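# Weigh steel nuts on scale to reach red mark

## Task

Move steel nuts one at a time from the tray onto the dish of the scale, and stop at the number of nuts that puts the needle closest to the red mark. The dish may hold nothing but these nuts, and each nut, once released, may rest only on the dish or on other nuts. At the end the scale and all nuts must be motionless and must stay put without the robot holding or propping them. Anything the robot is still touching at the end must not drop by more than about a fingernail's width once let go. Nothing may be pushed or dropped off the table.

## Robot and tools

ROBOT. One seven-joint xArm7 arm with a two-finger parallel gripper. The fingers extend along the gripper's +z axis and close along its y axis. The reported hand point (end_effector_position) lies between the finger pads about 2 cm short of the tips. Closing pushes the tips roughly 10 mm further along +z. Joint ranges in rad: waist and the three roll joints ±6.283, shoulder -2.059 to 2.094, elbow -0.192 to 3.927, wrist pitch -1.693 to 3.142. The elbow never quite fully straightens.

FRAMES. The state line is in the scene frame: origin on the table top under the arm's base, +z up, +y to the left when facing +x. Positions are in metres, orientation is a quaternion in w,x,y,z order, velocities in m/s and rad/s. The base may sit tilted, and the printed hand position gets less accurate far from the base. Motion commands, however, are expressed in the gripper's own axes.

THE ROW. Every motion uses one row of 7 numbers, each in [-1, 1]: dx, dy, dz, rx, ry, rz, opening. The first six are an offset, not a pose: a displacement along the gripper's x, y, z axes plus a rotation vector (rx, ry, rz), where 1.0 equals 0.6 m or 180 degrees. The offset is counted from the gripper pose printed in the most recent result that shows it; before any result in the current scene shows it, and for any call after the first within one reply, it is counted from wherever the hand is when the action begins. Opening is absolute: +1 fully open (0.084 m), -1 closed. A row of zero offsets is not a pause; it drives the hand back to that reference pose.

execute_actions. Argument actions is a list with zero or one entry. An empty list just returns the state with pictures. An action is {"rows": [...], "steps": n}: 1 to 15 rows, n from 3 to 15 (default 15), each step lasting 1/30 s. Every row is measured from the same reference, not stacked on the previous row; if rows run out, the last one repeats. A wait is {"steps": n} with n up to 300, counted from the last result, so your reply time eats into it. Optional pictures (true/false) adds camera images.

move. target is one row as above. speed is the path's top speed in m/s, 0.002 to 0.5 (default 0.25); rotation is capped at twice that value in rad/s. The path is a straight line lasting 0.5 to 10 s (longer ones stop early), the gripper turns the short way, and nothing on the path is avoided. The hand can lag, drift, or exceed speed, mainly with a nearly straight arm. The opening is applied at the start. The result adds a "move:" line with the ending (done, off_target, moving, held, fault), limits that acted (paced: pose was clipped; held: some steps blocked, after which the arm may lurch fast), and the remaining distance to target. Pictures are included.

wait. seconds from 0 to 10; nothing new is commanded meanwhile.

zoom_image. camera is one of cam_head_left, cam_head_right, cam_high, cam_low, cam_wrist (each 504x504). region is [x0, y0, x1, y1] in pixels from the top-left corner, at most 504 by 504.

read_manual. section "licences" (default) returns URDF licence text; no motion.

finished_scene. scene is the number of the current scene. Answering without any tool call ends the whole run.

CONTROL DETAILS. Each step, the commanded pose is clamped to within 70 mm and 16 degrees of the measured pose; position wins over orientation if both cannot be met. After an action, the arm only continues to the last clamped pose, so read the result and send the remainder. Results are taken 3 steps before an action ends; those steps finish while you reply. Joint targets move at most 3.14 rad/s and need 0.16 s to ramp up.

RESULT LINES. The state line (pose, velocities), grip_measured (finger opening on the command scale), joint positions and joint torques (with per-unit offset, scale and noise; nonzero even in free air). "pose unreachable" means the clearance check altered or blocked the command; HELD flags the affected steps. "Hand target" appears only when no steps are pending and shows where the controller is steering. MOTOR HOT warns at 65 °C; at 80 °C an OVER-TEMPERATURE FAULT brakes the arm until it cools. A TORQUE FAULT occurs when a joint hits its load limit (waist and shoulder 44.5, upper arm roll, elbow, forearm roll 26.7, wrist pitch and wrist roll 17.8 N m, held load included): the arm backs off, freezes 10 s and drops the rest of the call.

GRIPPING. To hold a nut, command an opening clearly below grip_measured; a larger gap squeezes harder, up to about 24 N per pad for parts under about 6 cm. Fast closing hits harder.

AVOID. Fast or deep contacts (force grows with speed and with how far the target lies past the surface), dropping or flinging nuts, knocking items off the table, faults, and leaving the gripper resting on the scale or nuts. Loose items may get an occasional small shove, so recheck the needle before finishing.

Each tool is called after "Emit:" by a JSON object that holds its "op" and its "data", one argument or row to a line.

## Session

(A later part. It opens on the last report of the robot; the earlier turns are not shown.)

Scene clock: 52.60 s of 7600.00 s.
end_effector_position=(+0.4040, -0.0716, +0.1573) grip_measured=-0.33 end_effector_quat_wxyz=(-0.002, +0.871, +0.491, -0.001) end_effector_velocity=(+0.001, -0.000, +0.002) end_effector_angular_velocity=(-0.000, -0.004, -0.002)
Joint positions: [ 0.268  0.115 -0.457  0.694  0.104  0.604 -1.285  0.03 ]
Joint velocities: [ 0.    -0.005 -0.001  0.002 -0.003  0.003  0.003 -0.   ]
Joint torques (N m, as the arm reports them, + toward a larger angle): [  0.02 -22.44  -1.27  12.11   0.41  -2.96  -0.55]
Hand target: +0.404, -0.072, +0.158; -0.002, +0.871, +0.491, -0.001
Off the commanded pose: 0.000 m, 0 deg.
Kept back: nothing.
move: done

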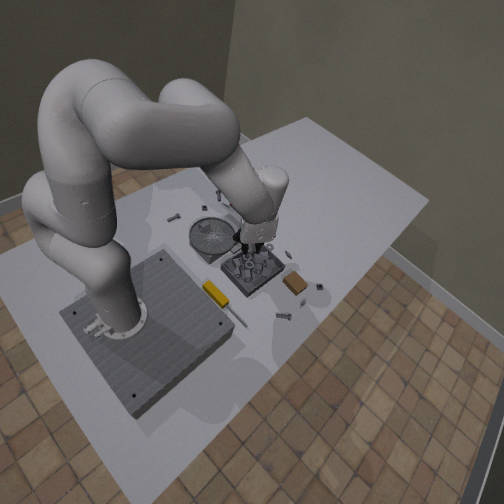

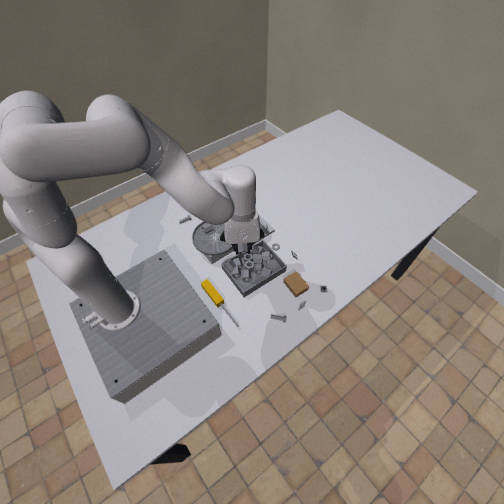

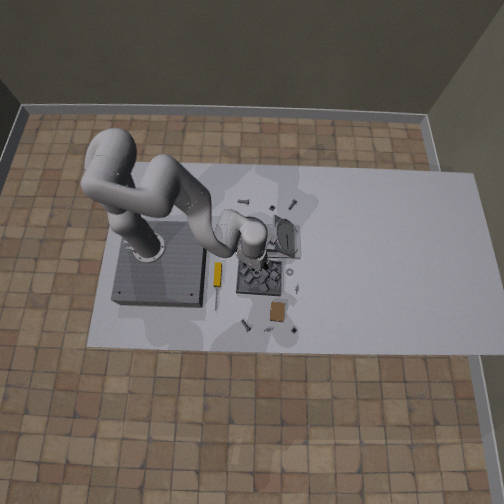

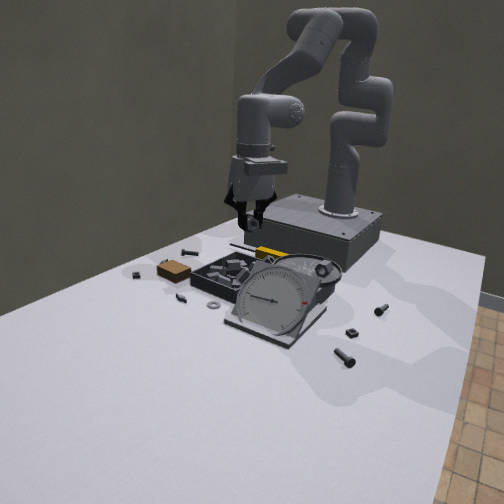

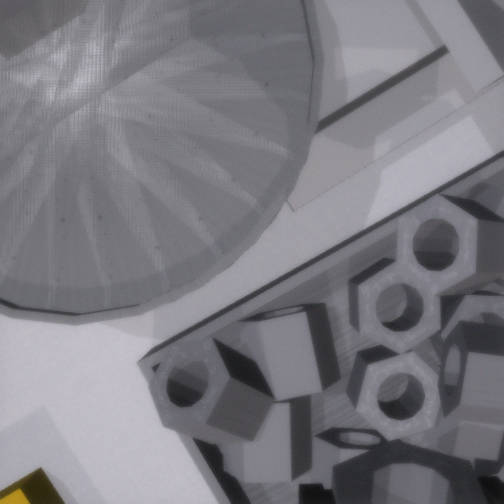

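Emit:
{"op": "move", "data": {
  "target": [0.208,-0.095,0,0,0,0,-0.6],
  "speed": 0.12
}}

Emit:
{"op": "move", "data": {
  "target": [0,0,0.07,0,0,0,-0.6],
  "speed": 0.03
}}

Scene clock: 54.67 s of 7600.00 s.
end_effector_position=(+0.4194, +0.0647, +0.1574) grip_measured=-0.33 end_effector_quat_wxyz=(-0.003, +0.871, +0.491, -0.001) end_effector_velocity=(+0.001, +0.002, +0.000) end_effector_angular_velocity=(+0.000, -0.002, -0.001)
Joint positions: [ 0.454  0.144 -0.319  0.742  0.101  0.615 -0.955  0.03 ]
Joint velocities: [ 0.005  0.002  0.001  0.003  0.001 -0.     0.006 -0.   ]
Joint torques (N m, as the arm reports them, + toward a larger angle): [  0.49 -24.79  -0.78  12.31   0.47  -2.93  -0.66]
Hand target: +0.419, +0.065, +0.157; -0.003, +0.871, +0.491, -0.001
Off the commanded pose: 0.000 m, 0 deg.
Kept back: nothing.
move: done

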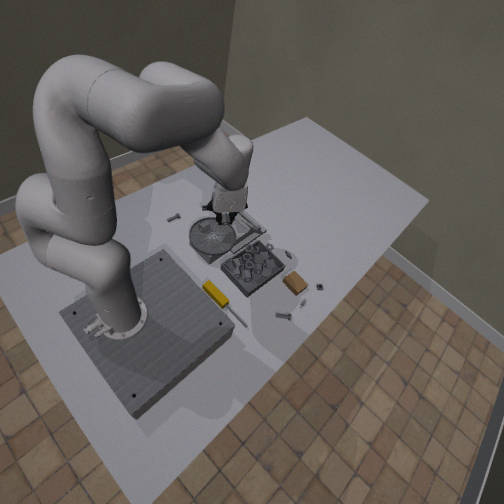

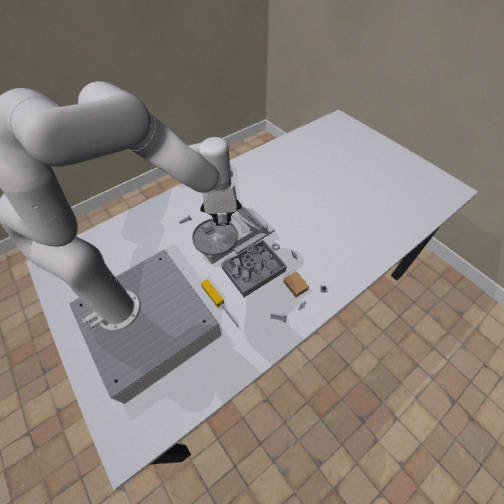

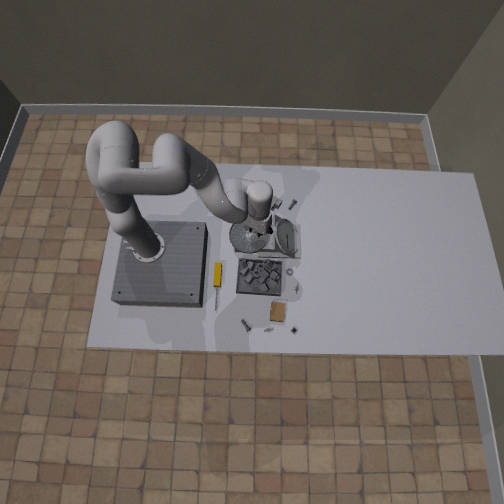

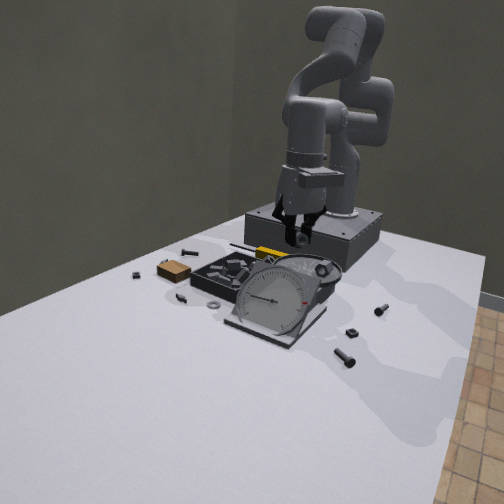

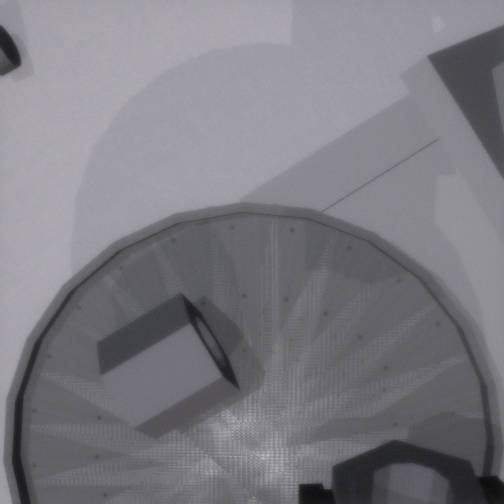

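Scene clock: 56.37 s of 7600.00 s.
end_effector_position=(+0.4192, +0.0649, +0.1155) grip_measured=-0.33 end_effector_quat_wxyz=(-0.003, +0.871, +0.491, -0.001) end_effector_velocity=(+0.001, +0.001, +0.000) end_effector_angular_velocity=(+0.001, -0.004, +0.002)
Joint positions: [ 0.435  0.259 -0.287  0.732  0.181  0.497 -1.013  0.03 ]
Joint velocities: [-0.     0.002  0.001  0.002  0.002 -0.004 -0.002  0.   ]
Joint torques (N m, as the arm reports them, + toward a larger angle): [  0.48 -26.5   -2.02  10.98   0.54  -2.99  -0.65]
Hand target: +0.419, +0.065, +0.115; -0.003, +0.871, +0.491, -0.001
Off the commanded pose: 0.000 m, 0 deg.
Kept back: nothing.
move: done

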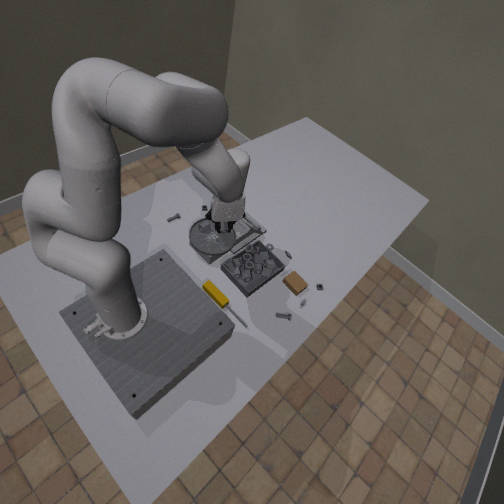

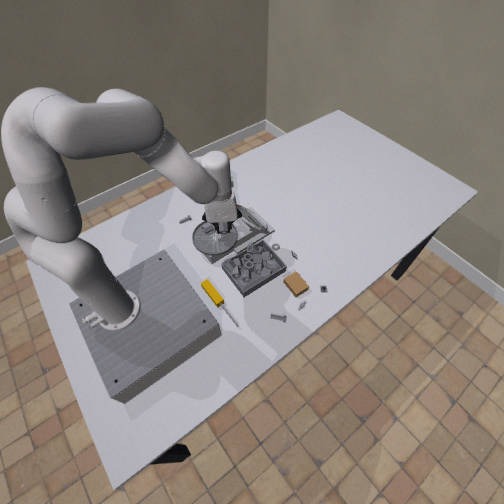

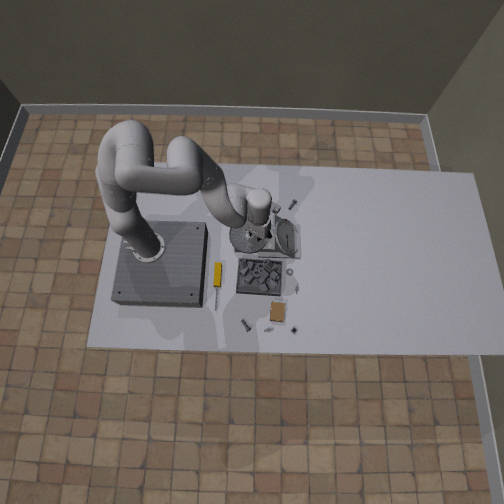

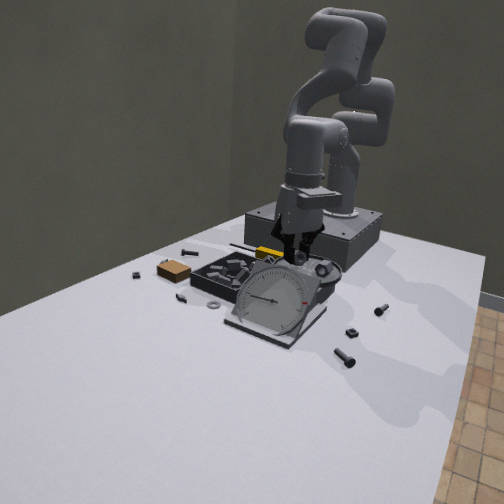

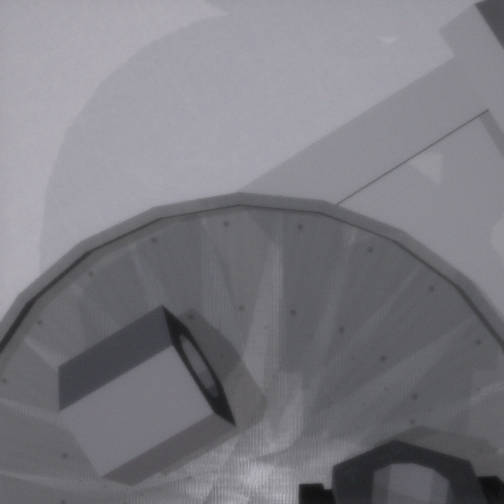

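Emit:
{"op": "move", "data": {
  "target": [0,0,0.012,0,0,0,-0.6],
  "speed": 0.02
}}

Emit:
{"op": "zoom_image", "data": {
  "camera": "cam_low",
  "region": [220,200,400,350]
}}

Scene clock: 57.47 s of 7600.00 s.
end_effector_position=(+0.4191, +0.0649, +0.1084) grip_measured=-0.33 end_effector_quat_wxyz=(-0.003, +0.871, +0.491, -0.001) end_effector_velocity=(+0.002, -0.000, +0.000) end_effector_angular_velocity=(+0.001, -0.006, -0.002)
Joint positions: [ 0.43   0.28  -0.279  0.732  0.196  0.478 -1.024  0.03 ]
Joint velocities: [-0.001  0.002  0.     0.002  0.004 -0.006 -0.003 -0.   ]
Joint torques (N m, as the arm reports them, + toward a larger angle): [  0.15 -26.78  -2.05  11.03   0.61  -2.94  -0.49]
Hand target: +0.419, +0.065, +0.108; -0.003, +0.871, +0.491, -0.001
Off the commanded pose: 0.000 m, 0 deg.
Kept back: nothing.
move: done

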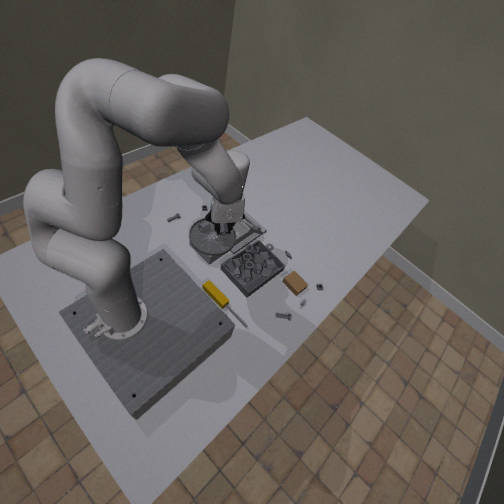

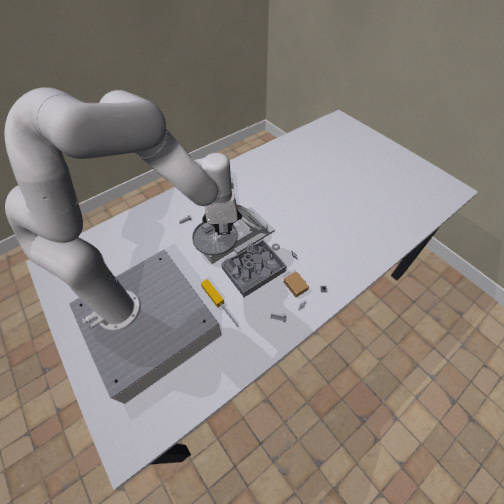

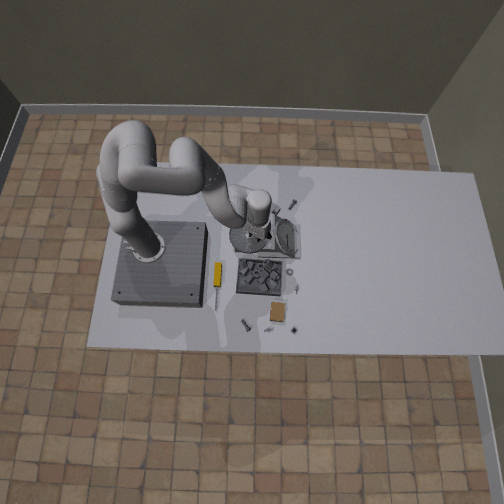

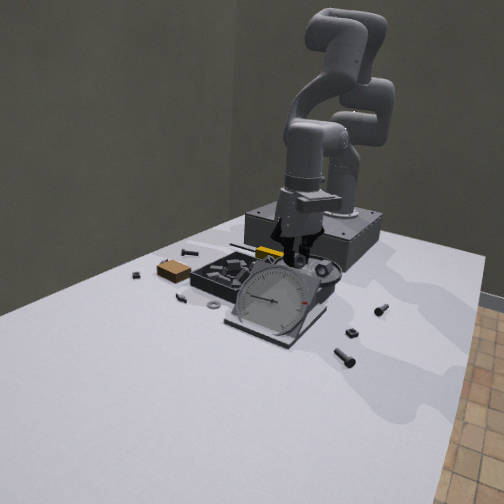

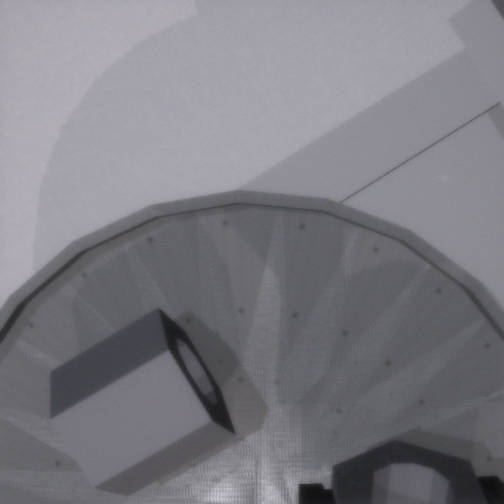

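Region (220, 200, 400, 350) of cam_low's 504x504 image, scaled by 2.800, with more detail than that image has.

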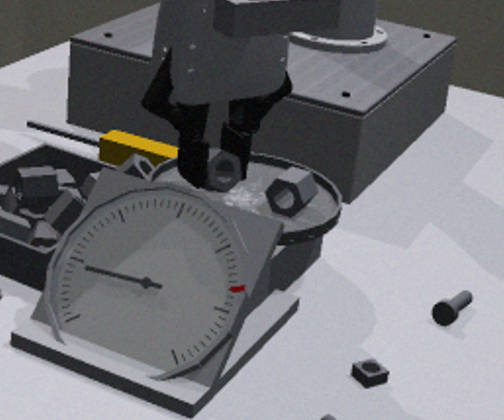

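Emit:
{"op": "move", "data": {
  "target": [0,0,0.007,0,0,0,-0.6],
  "speed": 0.015
}}

Emit:
{"op": "zoom_image", "data": {
  "camera": "cam_low",
  "region": [220,200,400,350]
}}

Scene clock: 58.40 s of 7600.00 s.
end_effector_position=(+0.4191, +0.0649, +0.1042) grip_measured=-0.33 end_effector_quat_wxyz=(-0.003, +0.871, +0.491, -0.001) end_effector_velocity=(+0.001, -0.000, +0.000) end_effector_angular_velocity=(-0.000, -0.003, +0.001)
Joint positions: [ 0.427  0.292 -0.274  0.733  0.204  0.466 -1.03   0.03 ]
Joint velocities: [-0.001  0.001  0.     0.001 -0.    -0.002 -0.001  0.   ]
Joint torques (N m, as the arm reports them, + toward a larger angle): [  0.15 -27.04  -1.99  10.94   0.56  -3.02  -0.53]
Hand target: +0.419, +0.065, +0.104; -0.003, +0.871, +0.491, -0.001
Off the commanded pose: 0.000 m, 0 deg.
Kept back: nothing.
move: done

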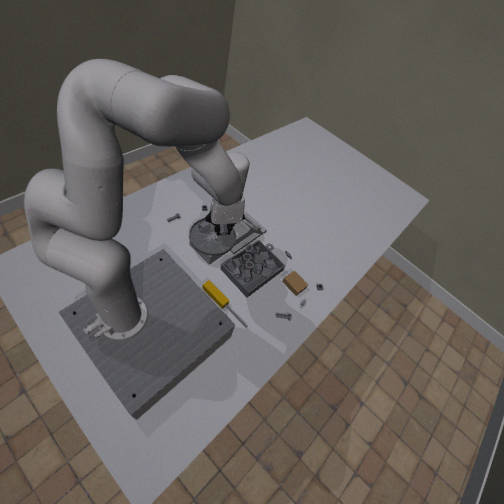

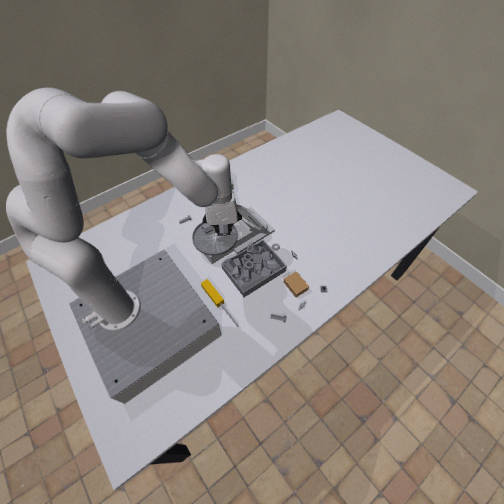

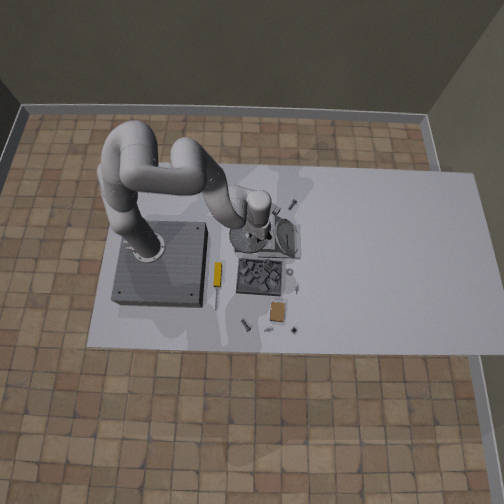

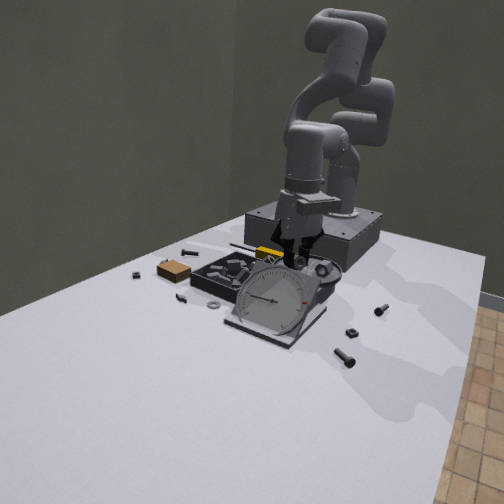

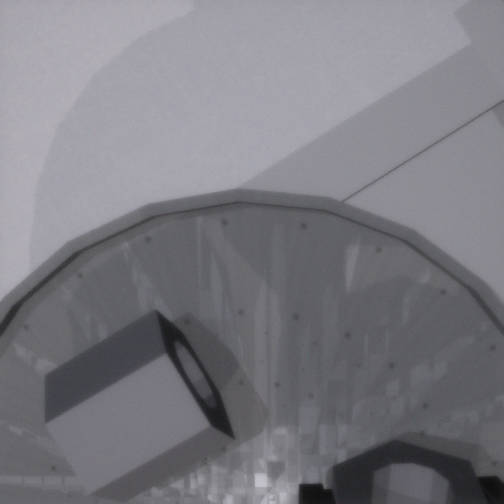

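Region (220, 200, 400, 350) of cam_low's 504x504 image, scaled by 2.800, with more detail than that image has.

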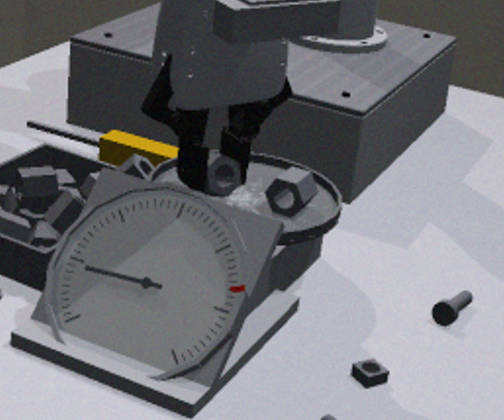

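Emit:
{"op": "move", "data": {
  "target": [0,0,0.006,0,0,0,-0.6],
  "speed": 0.015
}}

Emit:
{"op": "zoom_image", "data": {
  "camera": "cam_low",
  "region": [220,200,400,350]
}}

Scene clock: 59.33 s of 7600.00 s.
end_effector_position=(+0.4190, +0.0649, +0.1006) grip_measured=-0.33 end_effector_quat_wxyz=(-0.003, +0.871, +0.491, -0.001) end_effector_velocity=(+0.001, -0.001, +0.000) end_effector_angular_velocity=(-0.000, -0.004, -0.002)
Joint positions: [ 0.424  0.302 -0.27   0.733  0.211  0.457 -1.035  0.03 ]
Joint velocities: [-0.001  0.001 -0.001  0.001  0.    -0.003  0.     0.   ]
Joint torques (N m, as the arm reports them, + toward a larger angle): [  0.22 -26.86  -2.02  10.84   0.48  -3.    -0.72]
Hand target: +0.419, +0.065, +0.101; -0.003, +0.871, +0.491, -0.001
Off the commanded pose: 0.000 m, 0 deg.
Kept back: nothing.
move: done

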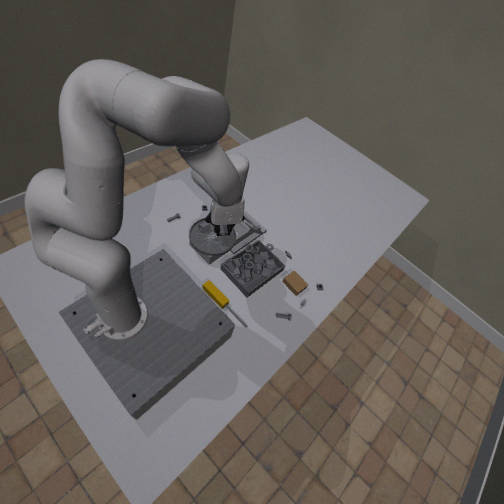

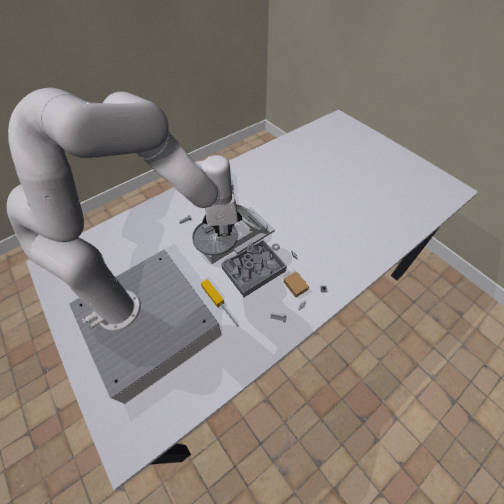

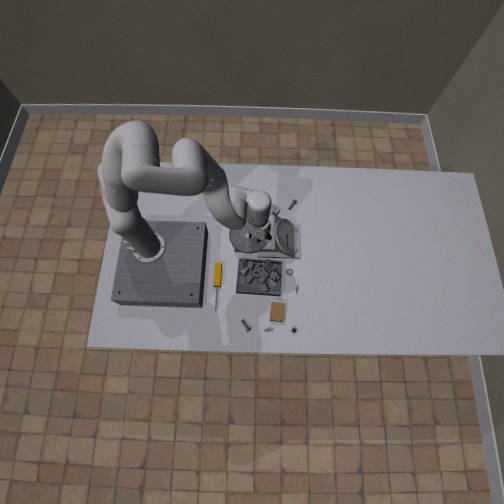

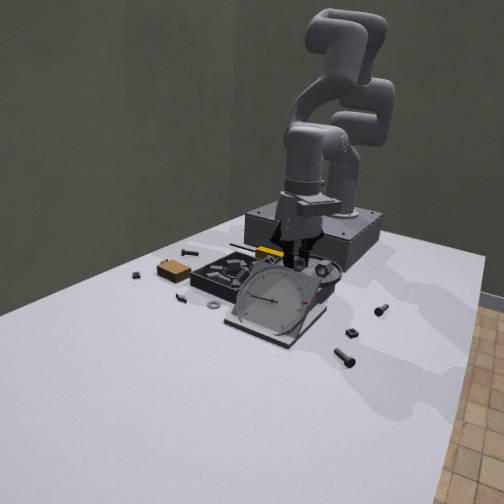

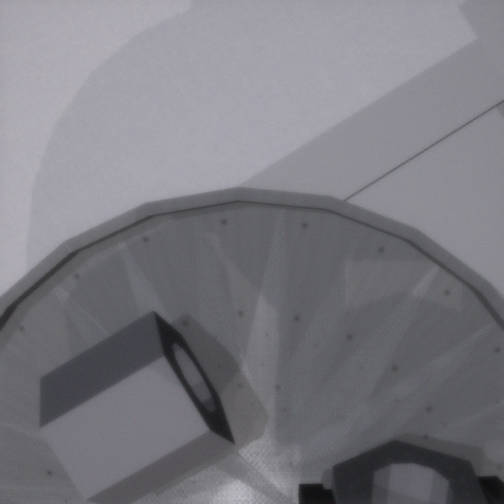

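Region (220, 200, 400, 350) of cam_low's 504x504 image, scaled by 2.800, with more detail than that image has.

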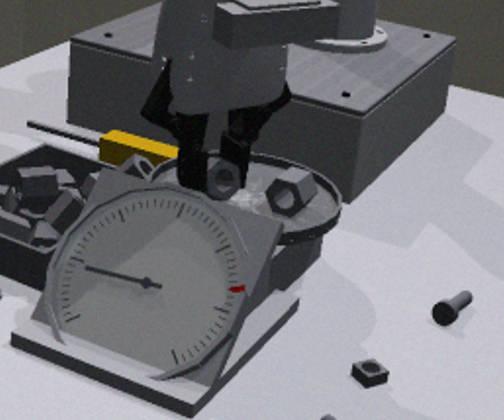

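Emit:
{"op": "move", "data": {
  "target": [0,0,0.005,0,0,0,-0.6],
  "speed": 0.015
}}

Emit:
{"op": "zoom_image", "data": {
  "camera": "cam_low",
  "region": [220,200,400,350]
}}

Scene clock: 60.27 s of 7600.00 s.
end_effector_position=(+0.4191, +0.0649, +0.0977) grip_measured=-0.33 end_effector_quat_wxyz=(-0.003, +0.871, +0.491, -0.001) end_effector_velocity=(+0.000, -0.000, -0.000) end_effector_angular_velocity=(-0.001, -0.002, +0.002)
Joint positions: [ 0.421  0.311 -0.266  0.734  0.217  0.449 -1.04   0.03 ]
Joint velocities: [-0.     0.001  0.    -0.    -0.    -0.003 -0.002  0.   ]
Joint torques (N m, as the arm reports them, + toward a larger angle): [  0.38 -26.75  -2.08  10.6    0.35  -2.88  -0.79]
Hand target: +0.419, +0.065, +0.098; -0.003, +0.871, +0.491, -0.001
Off the commanded pose: 0.000 m, 0 deg.
Kept back: nothing.
move: done

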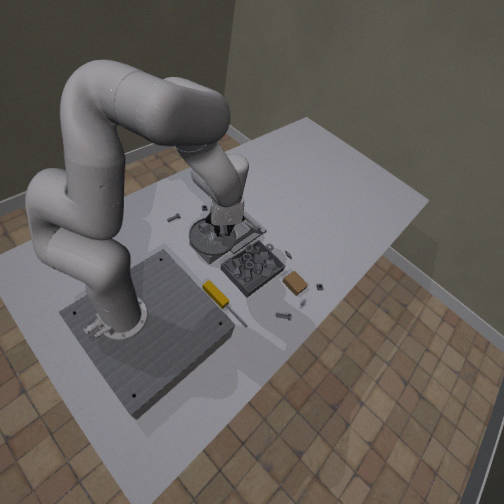

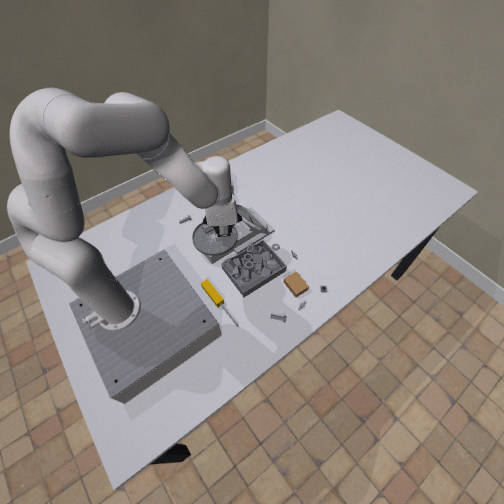

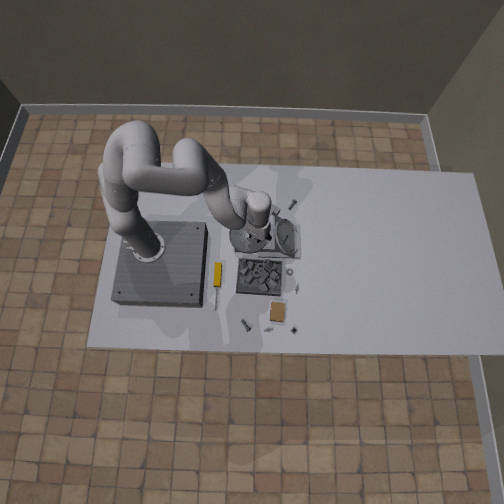

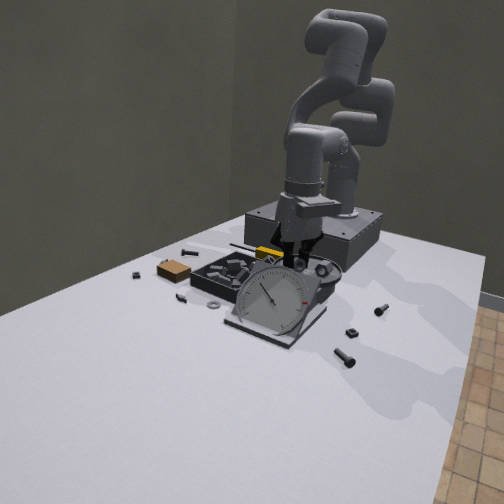

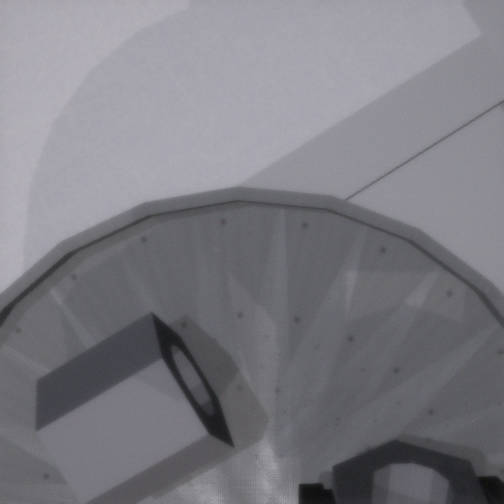

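Region (220, 200, 400, 350) of cam_low's 504x504 image, scaled by 2.800, with more detail than that image has.

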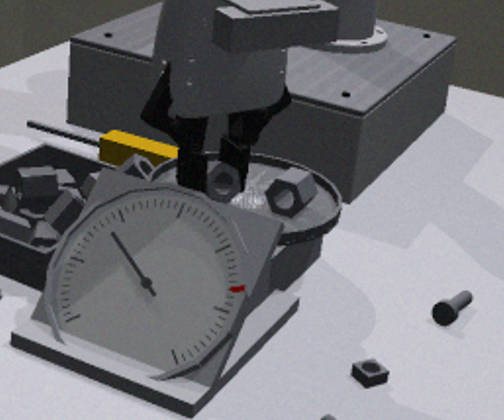

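Needle near 2: release here.

Emit:
{"op": "move", "data": {
  "target": [0,0,0,0,0,0,0.1]
}}

Emit:
{"op": "move", "data": {
  "target": [0,0,-0.13,0,0,0,0.1],
  "speed": 0.15
}}

Scene clock: 61.20 s of 7600.00 s.
end_effector_position=(+0.4191, +0.0649, +0.0977) grip_measured=+0.09 end_effector_quat_wxyz=(-0.003, +0.871, +0.491, -0.001) end_effector_velocity=(+0.000, +0.000, +0.001) end_effector_angular_velocity=(+0.001, -0.001, +0.000)
Joint positions: [ 0.421  0.311 -0.266  0.734  0.217  0.449 -1.04   0.048]
Joint velocities: [ 0.    -0.002  0.     0.     0.     0.001  0.     0.   ]
Joint torques (N m, as the arm reports them, + toward a larger angle): [  0.25 -26.56  -2.17  10.54   0.43  -2.81  -0.65]
Hand target: +0.419, +0.065, +0.098; -0.003, +0.871, +0.491, -0.001
Off the commanded pose: 0.000 m, 0 deg.
Kept back: nothing.
move: done

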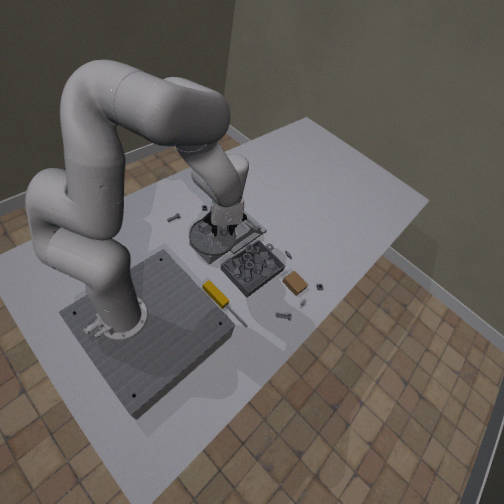

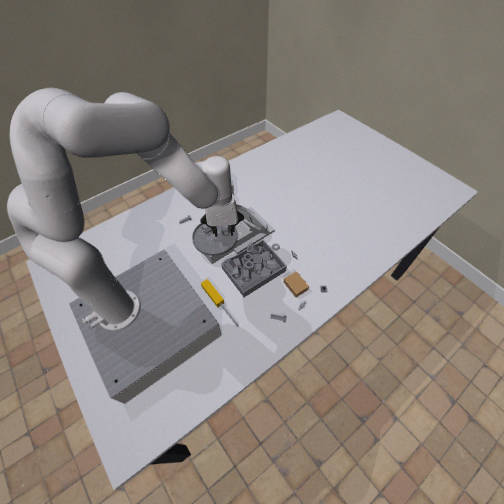

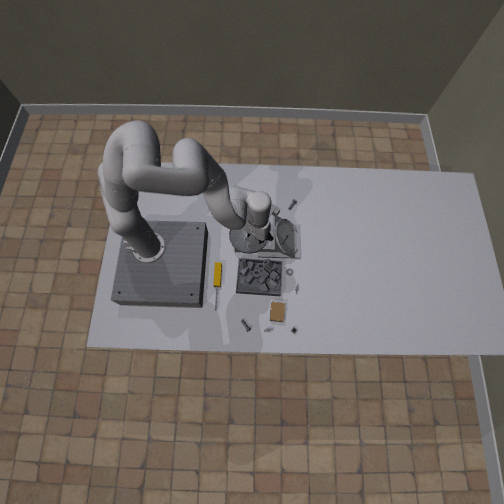

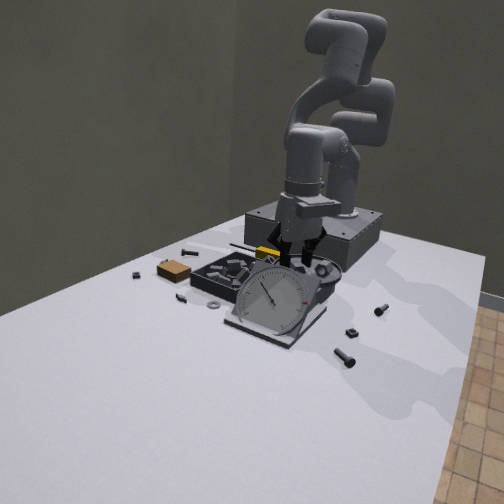

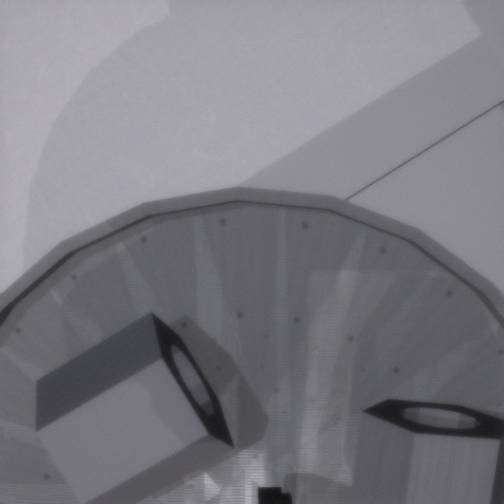

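Scene clock: 62.17 s of 7600.00 s.
end_effector_position=(+0.4192, +0.0646, +0.1754) grip_measured=+0.09 end_effector_quat_wxyz=(-0.003, +0.871, +0.491, -0.001) end_effector_velocity=(+0.002, -0.000, +0.003) end_effector_angular_velocity=(+0.000, -0.004, -0.001)
Joint positions: [ 0.452  0.098 -0.321  0.753  0.071  0.669 -0.933  0.048]
Joint velocities: [-0.001 -0.004 -0.001  0.005 -0.003  0.004  0.003 -0.   ]
Joint torques (N m, as the arm reports them, + toward a larger angle): [  0.08 -23.11  -0.75  12.5    0.63  -2.97  -0.6 ]
Hand target: +0.420, +0.065, +0.176; -0.003, +0.871, +0.491, -0.001
Off the commanded pose: 0.000 m, 0 deg.
Kept back: nothing.
move: done

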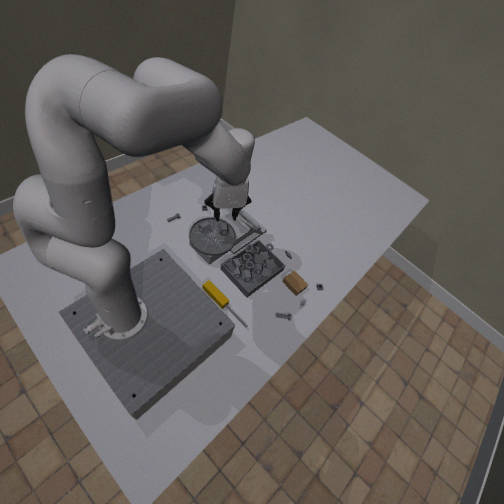

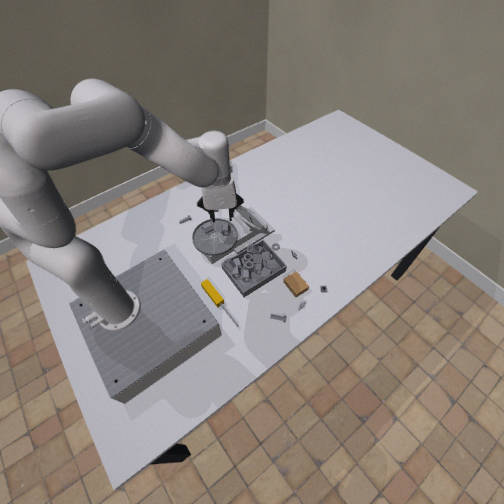

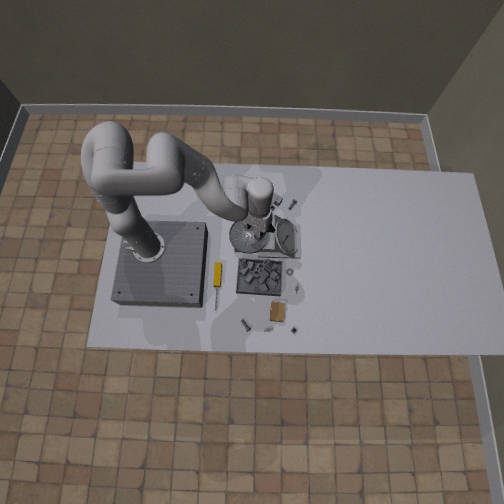

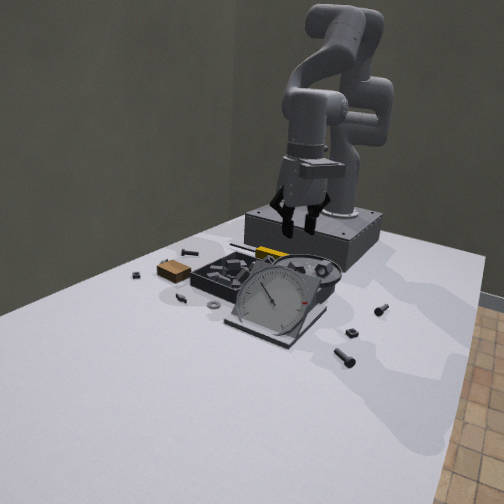

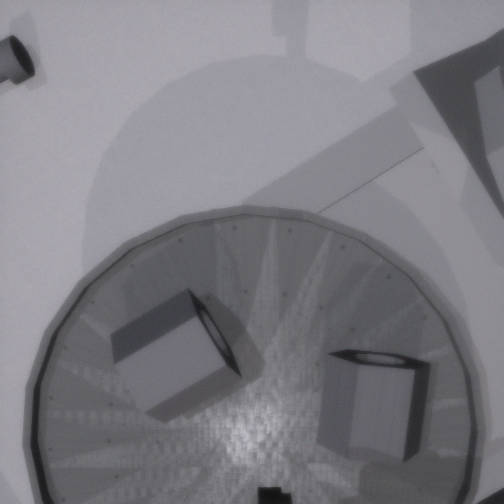

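Emit:
{"op": "move", "data": {
  "target": [-0.357,0.199,-0.025,0,0,-0.167,0.13]
}}

Emit:
{"op": "zoom_image", "data": {
  "camera": "cam_wrist",
  "region": [0,0,504,504]
}}

Scene clock: 64.00 s of 7600.00 s.
end_effector_position=(+0.4110, -0.1810, +0.1900) grip_measured=+0.12 end_effector_quat_wxyz=(-0.002, +0.714, +0.700, -0.002) end_effector_velocity=(-0.001, -0.005, +0.001) end_effector_angular_velocity=(+0.003, -0.001, -0.006)
Joint positions: [ 0.101  0.162 -0.539  0.861  0.129  0.738 -2.064  0.049]
Joint velocities: [-0.008  0.002 -0.004  0.005  0.007  0.005 -0.011 -0.   ]
Joint torques (N m, as the arm reports them, + toward a larger angle): [  0.3  -23.46  -2.    12.96   0.55  -2.8   -0.64]
Hand target: +0.411, -0.182, +0.190; -0.002, +0.714, +0.700, -0.002
Off the commanded pose: 0.001 m, 0 deg.
Kept back: nothing.
move: done

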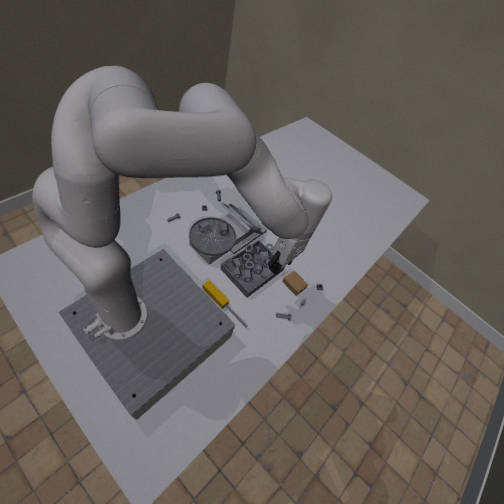

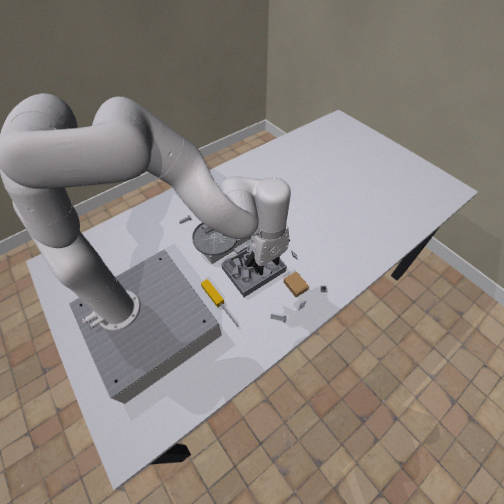

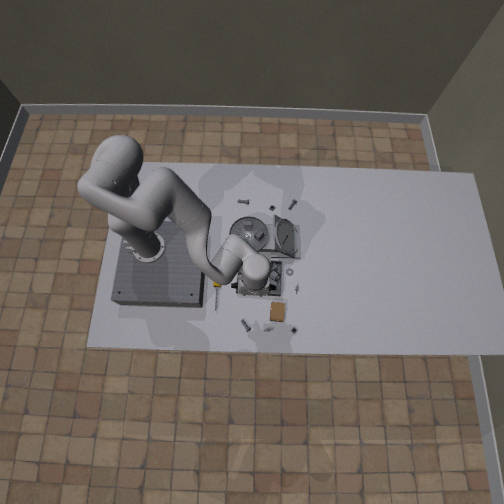

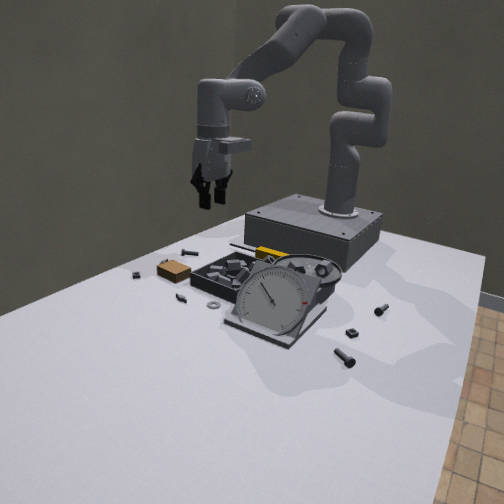

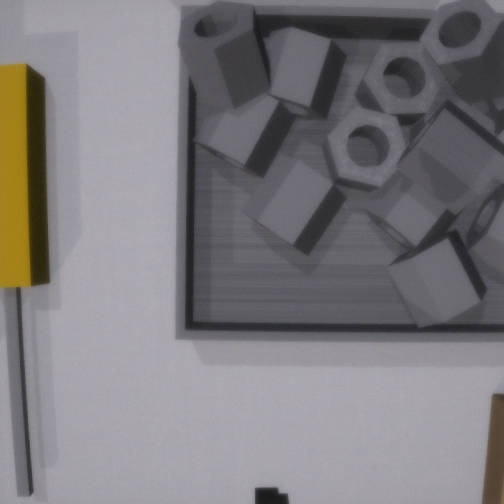

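Region (0, 0, 504, 504) of cam_wrist's 504x504 image, scaled by 1.000.

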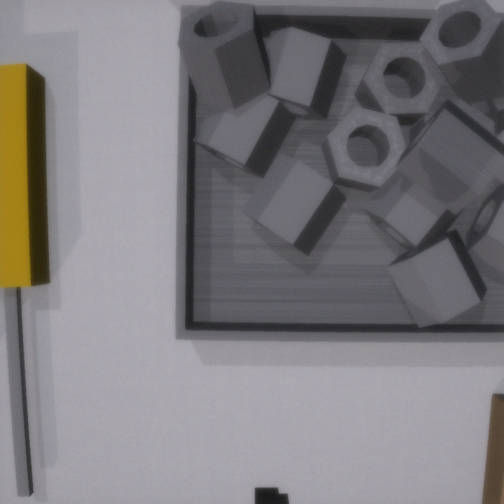

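Emit:
{"op": "move", "data": {
  "target": [0.15,-0.018,0.2,0,0,0.135,0.2],
  "speed": 0.15
}}

Scene clock: 66.07 s of 7600.00 s.
end_effector_position=(+0.4011, -0.0906, +0.0702) grip_measured=+0.19 end_effector_quat_wxyz=(-0.002, +0.845, +0.534, -0.002) end_effector_velocity=(-0.001, +0.002, -0.002) end_effector_angular_velocity=(+0.001, +0.002, -0.000)
Joint positions: [ 0.207  0.397 -0.39   0.71   0.426  0.382 -1.667  0.052]
Joint velocities: [-0.     0.003  0.005 -0.002  0.004 -0.003  0.     0.   ]
Joint torques (N m, as the arm reports them, + toward a larger angle): [  0.28 -26.19  -3.56   9.5    0.42  -2.75  -0.63]
Hand target: +0.401, -0.090, +0.070; -0.002, +0.845, +0.534, -0.002
Off the commanded pose: 0.000 m, 0 deg.
Kept back: nothing.
move: done

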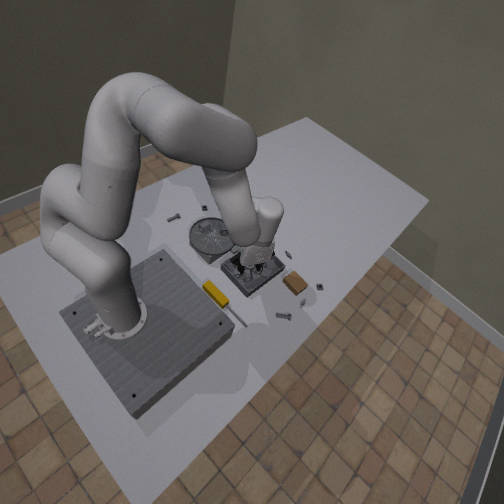

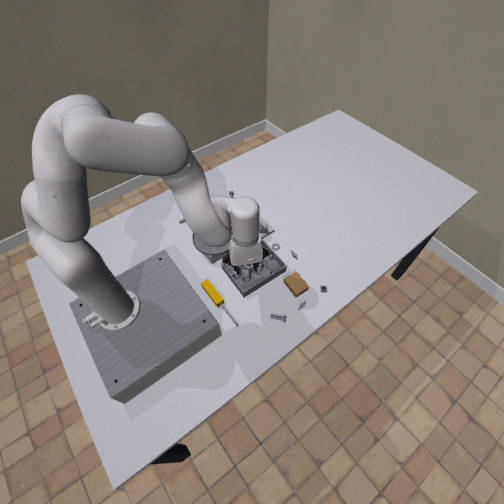

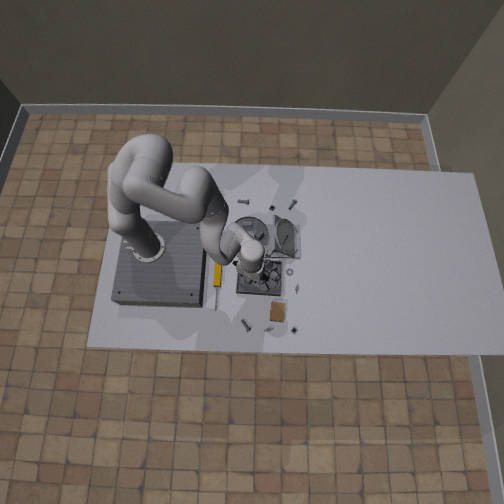

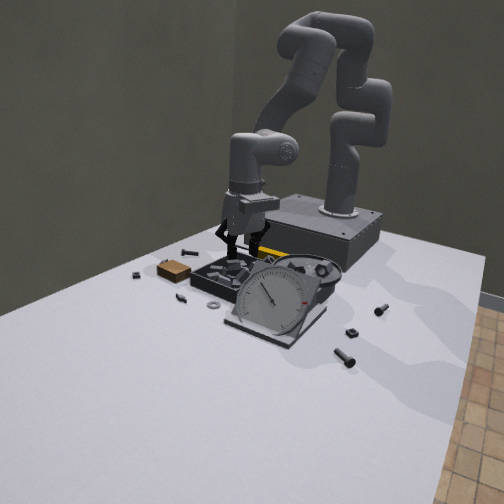

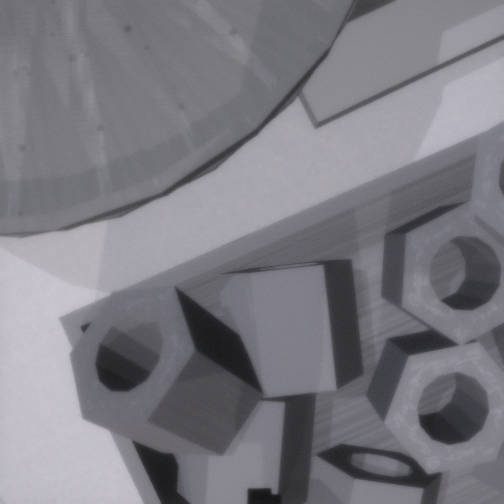

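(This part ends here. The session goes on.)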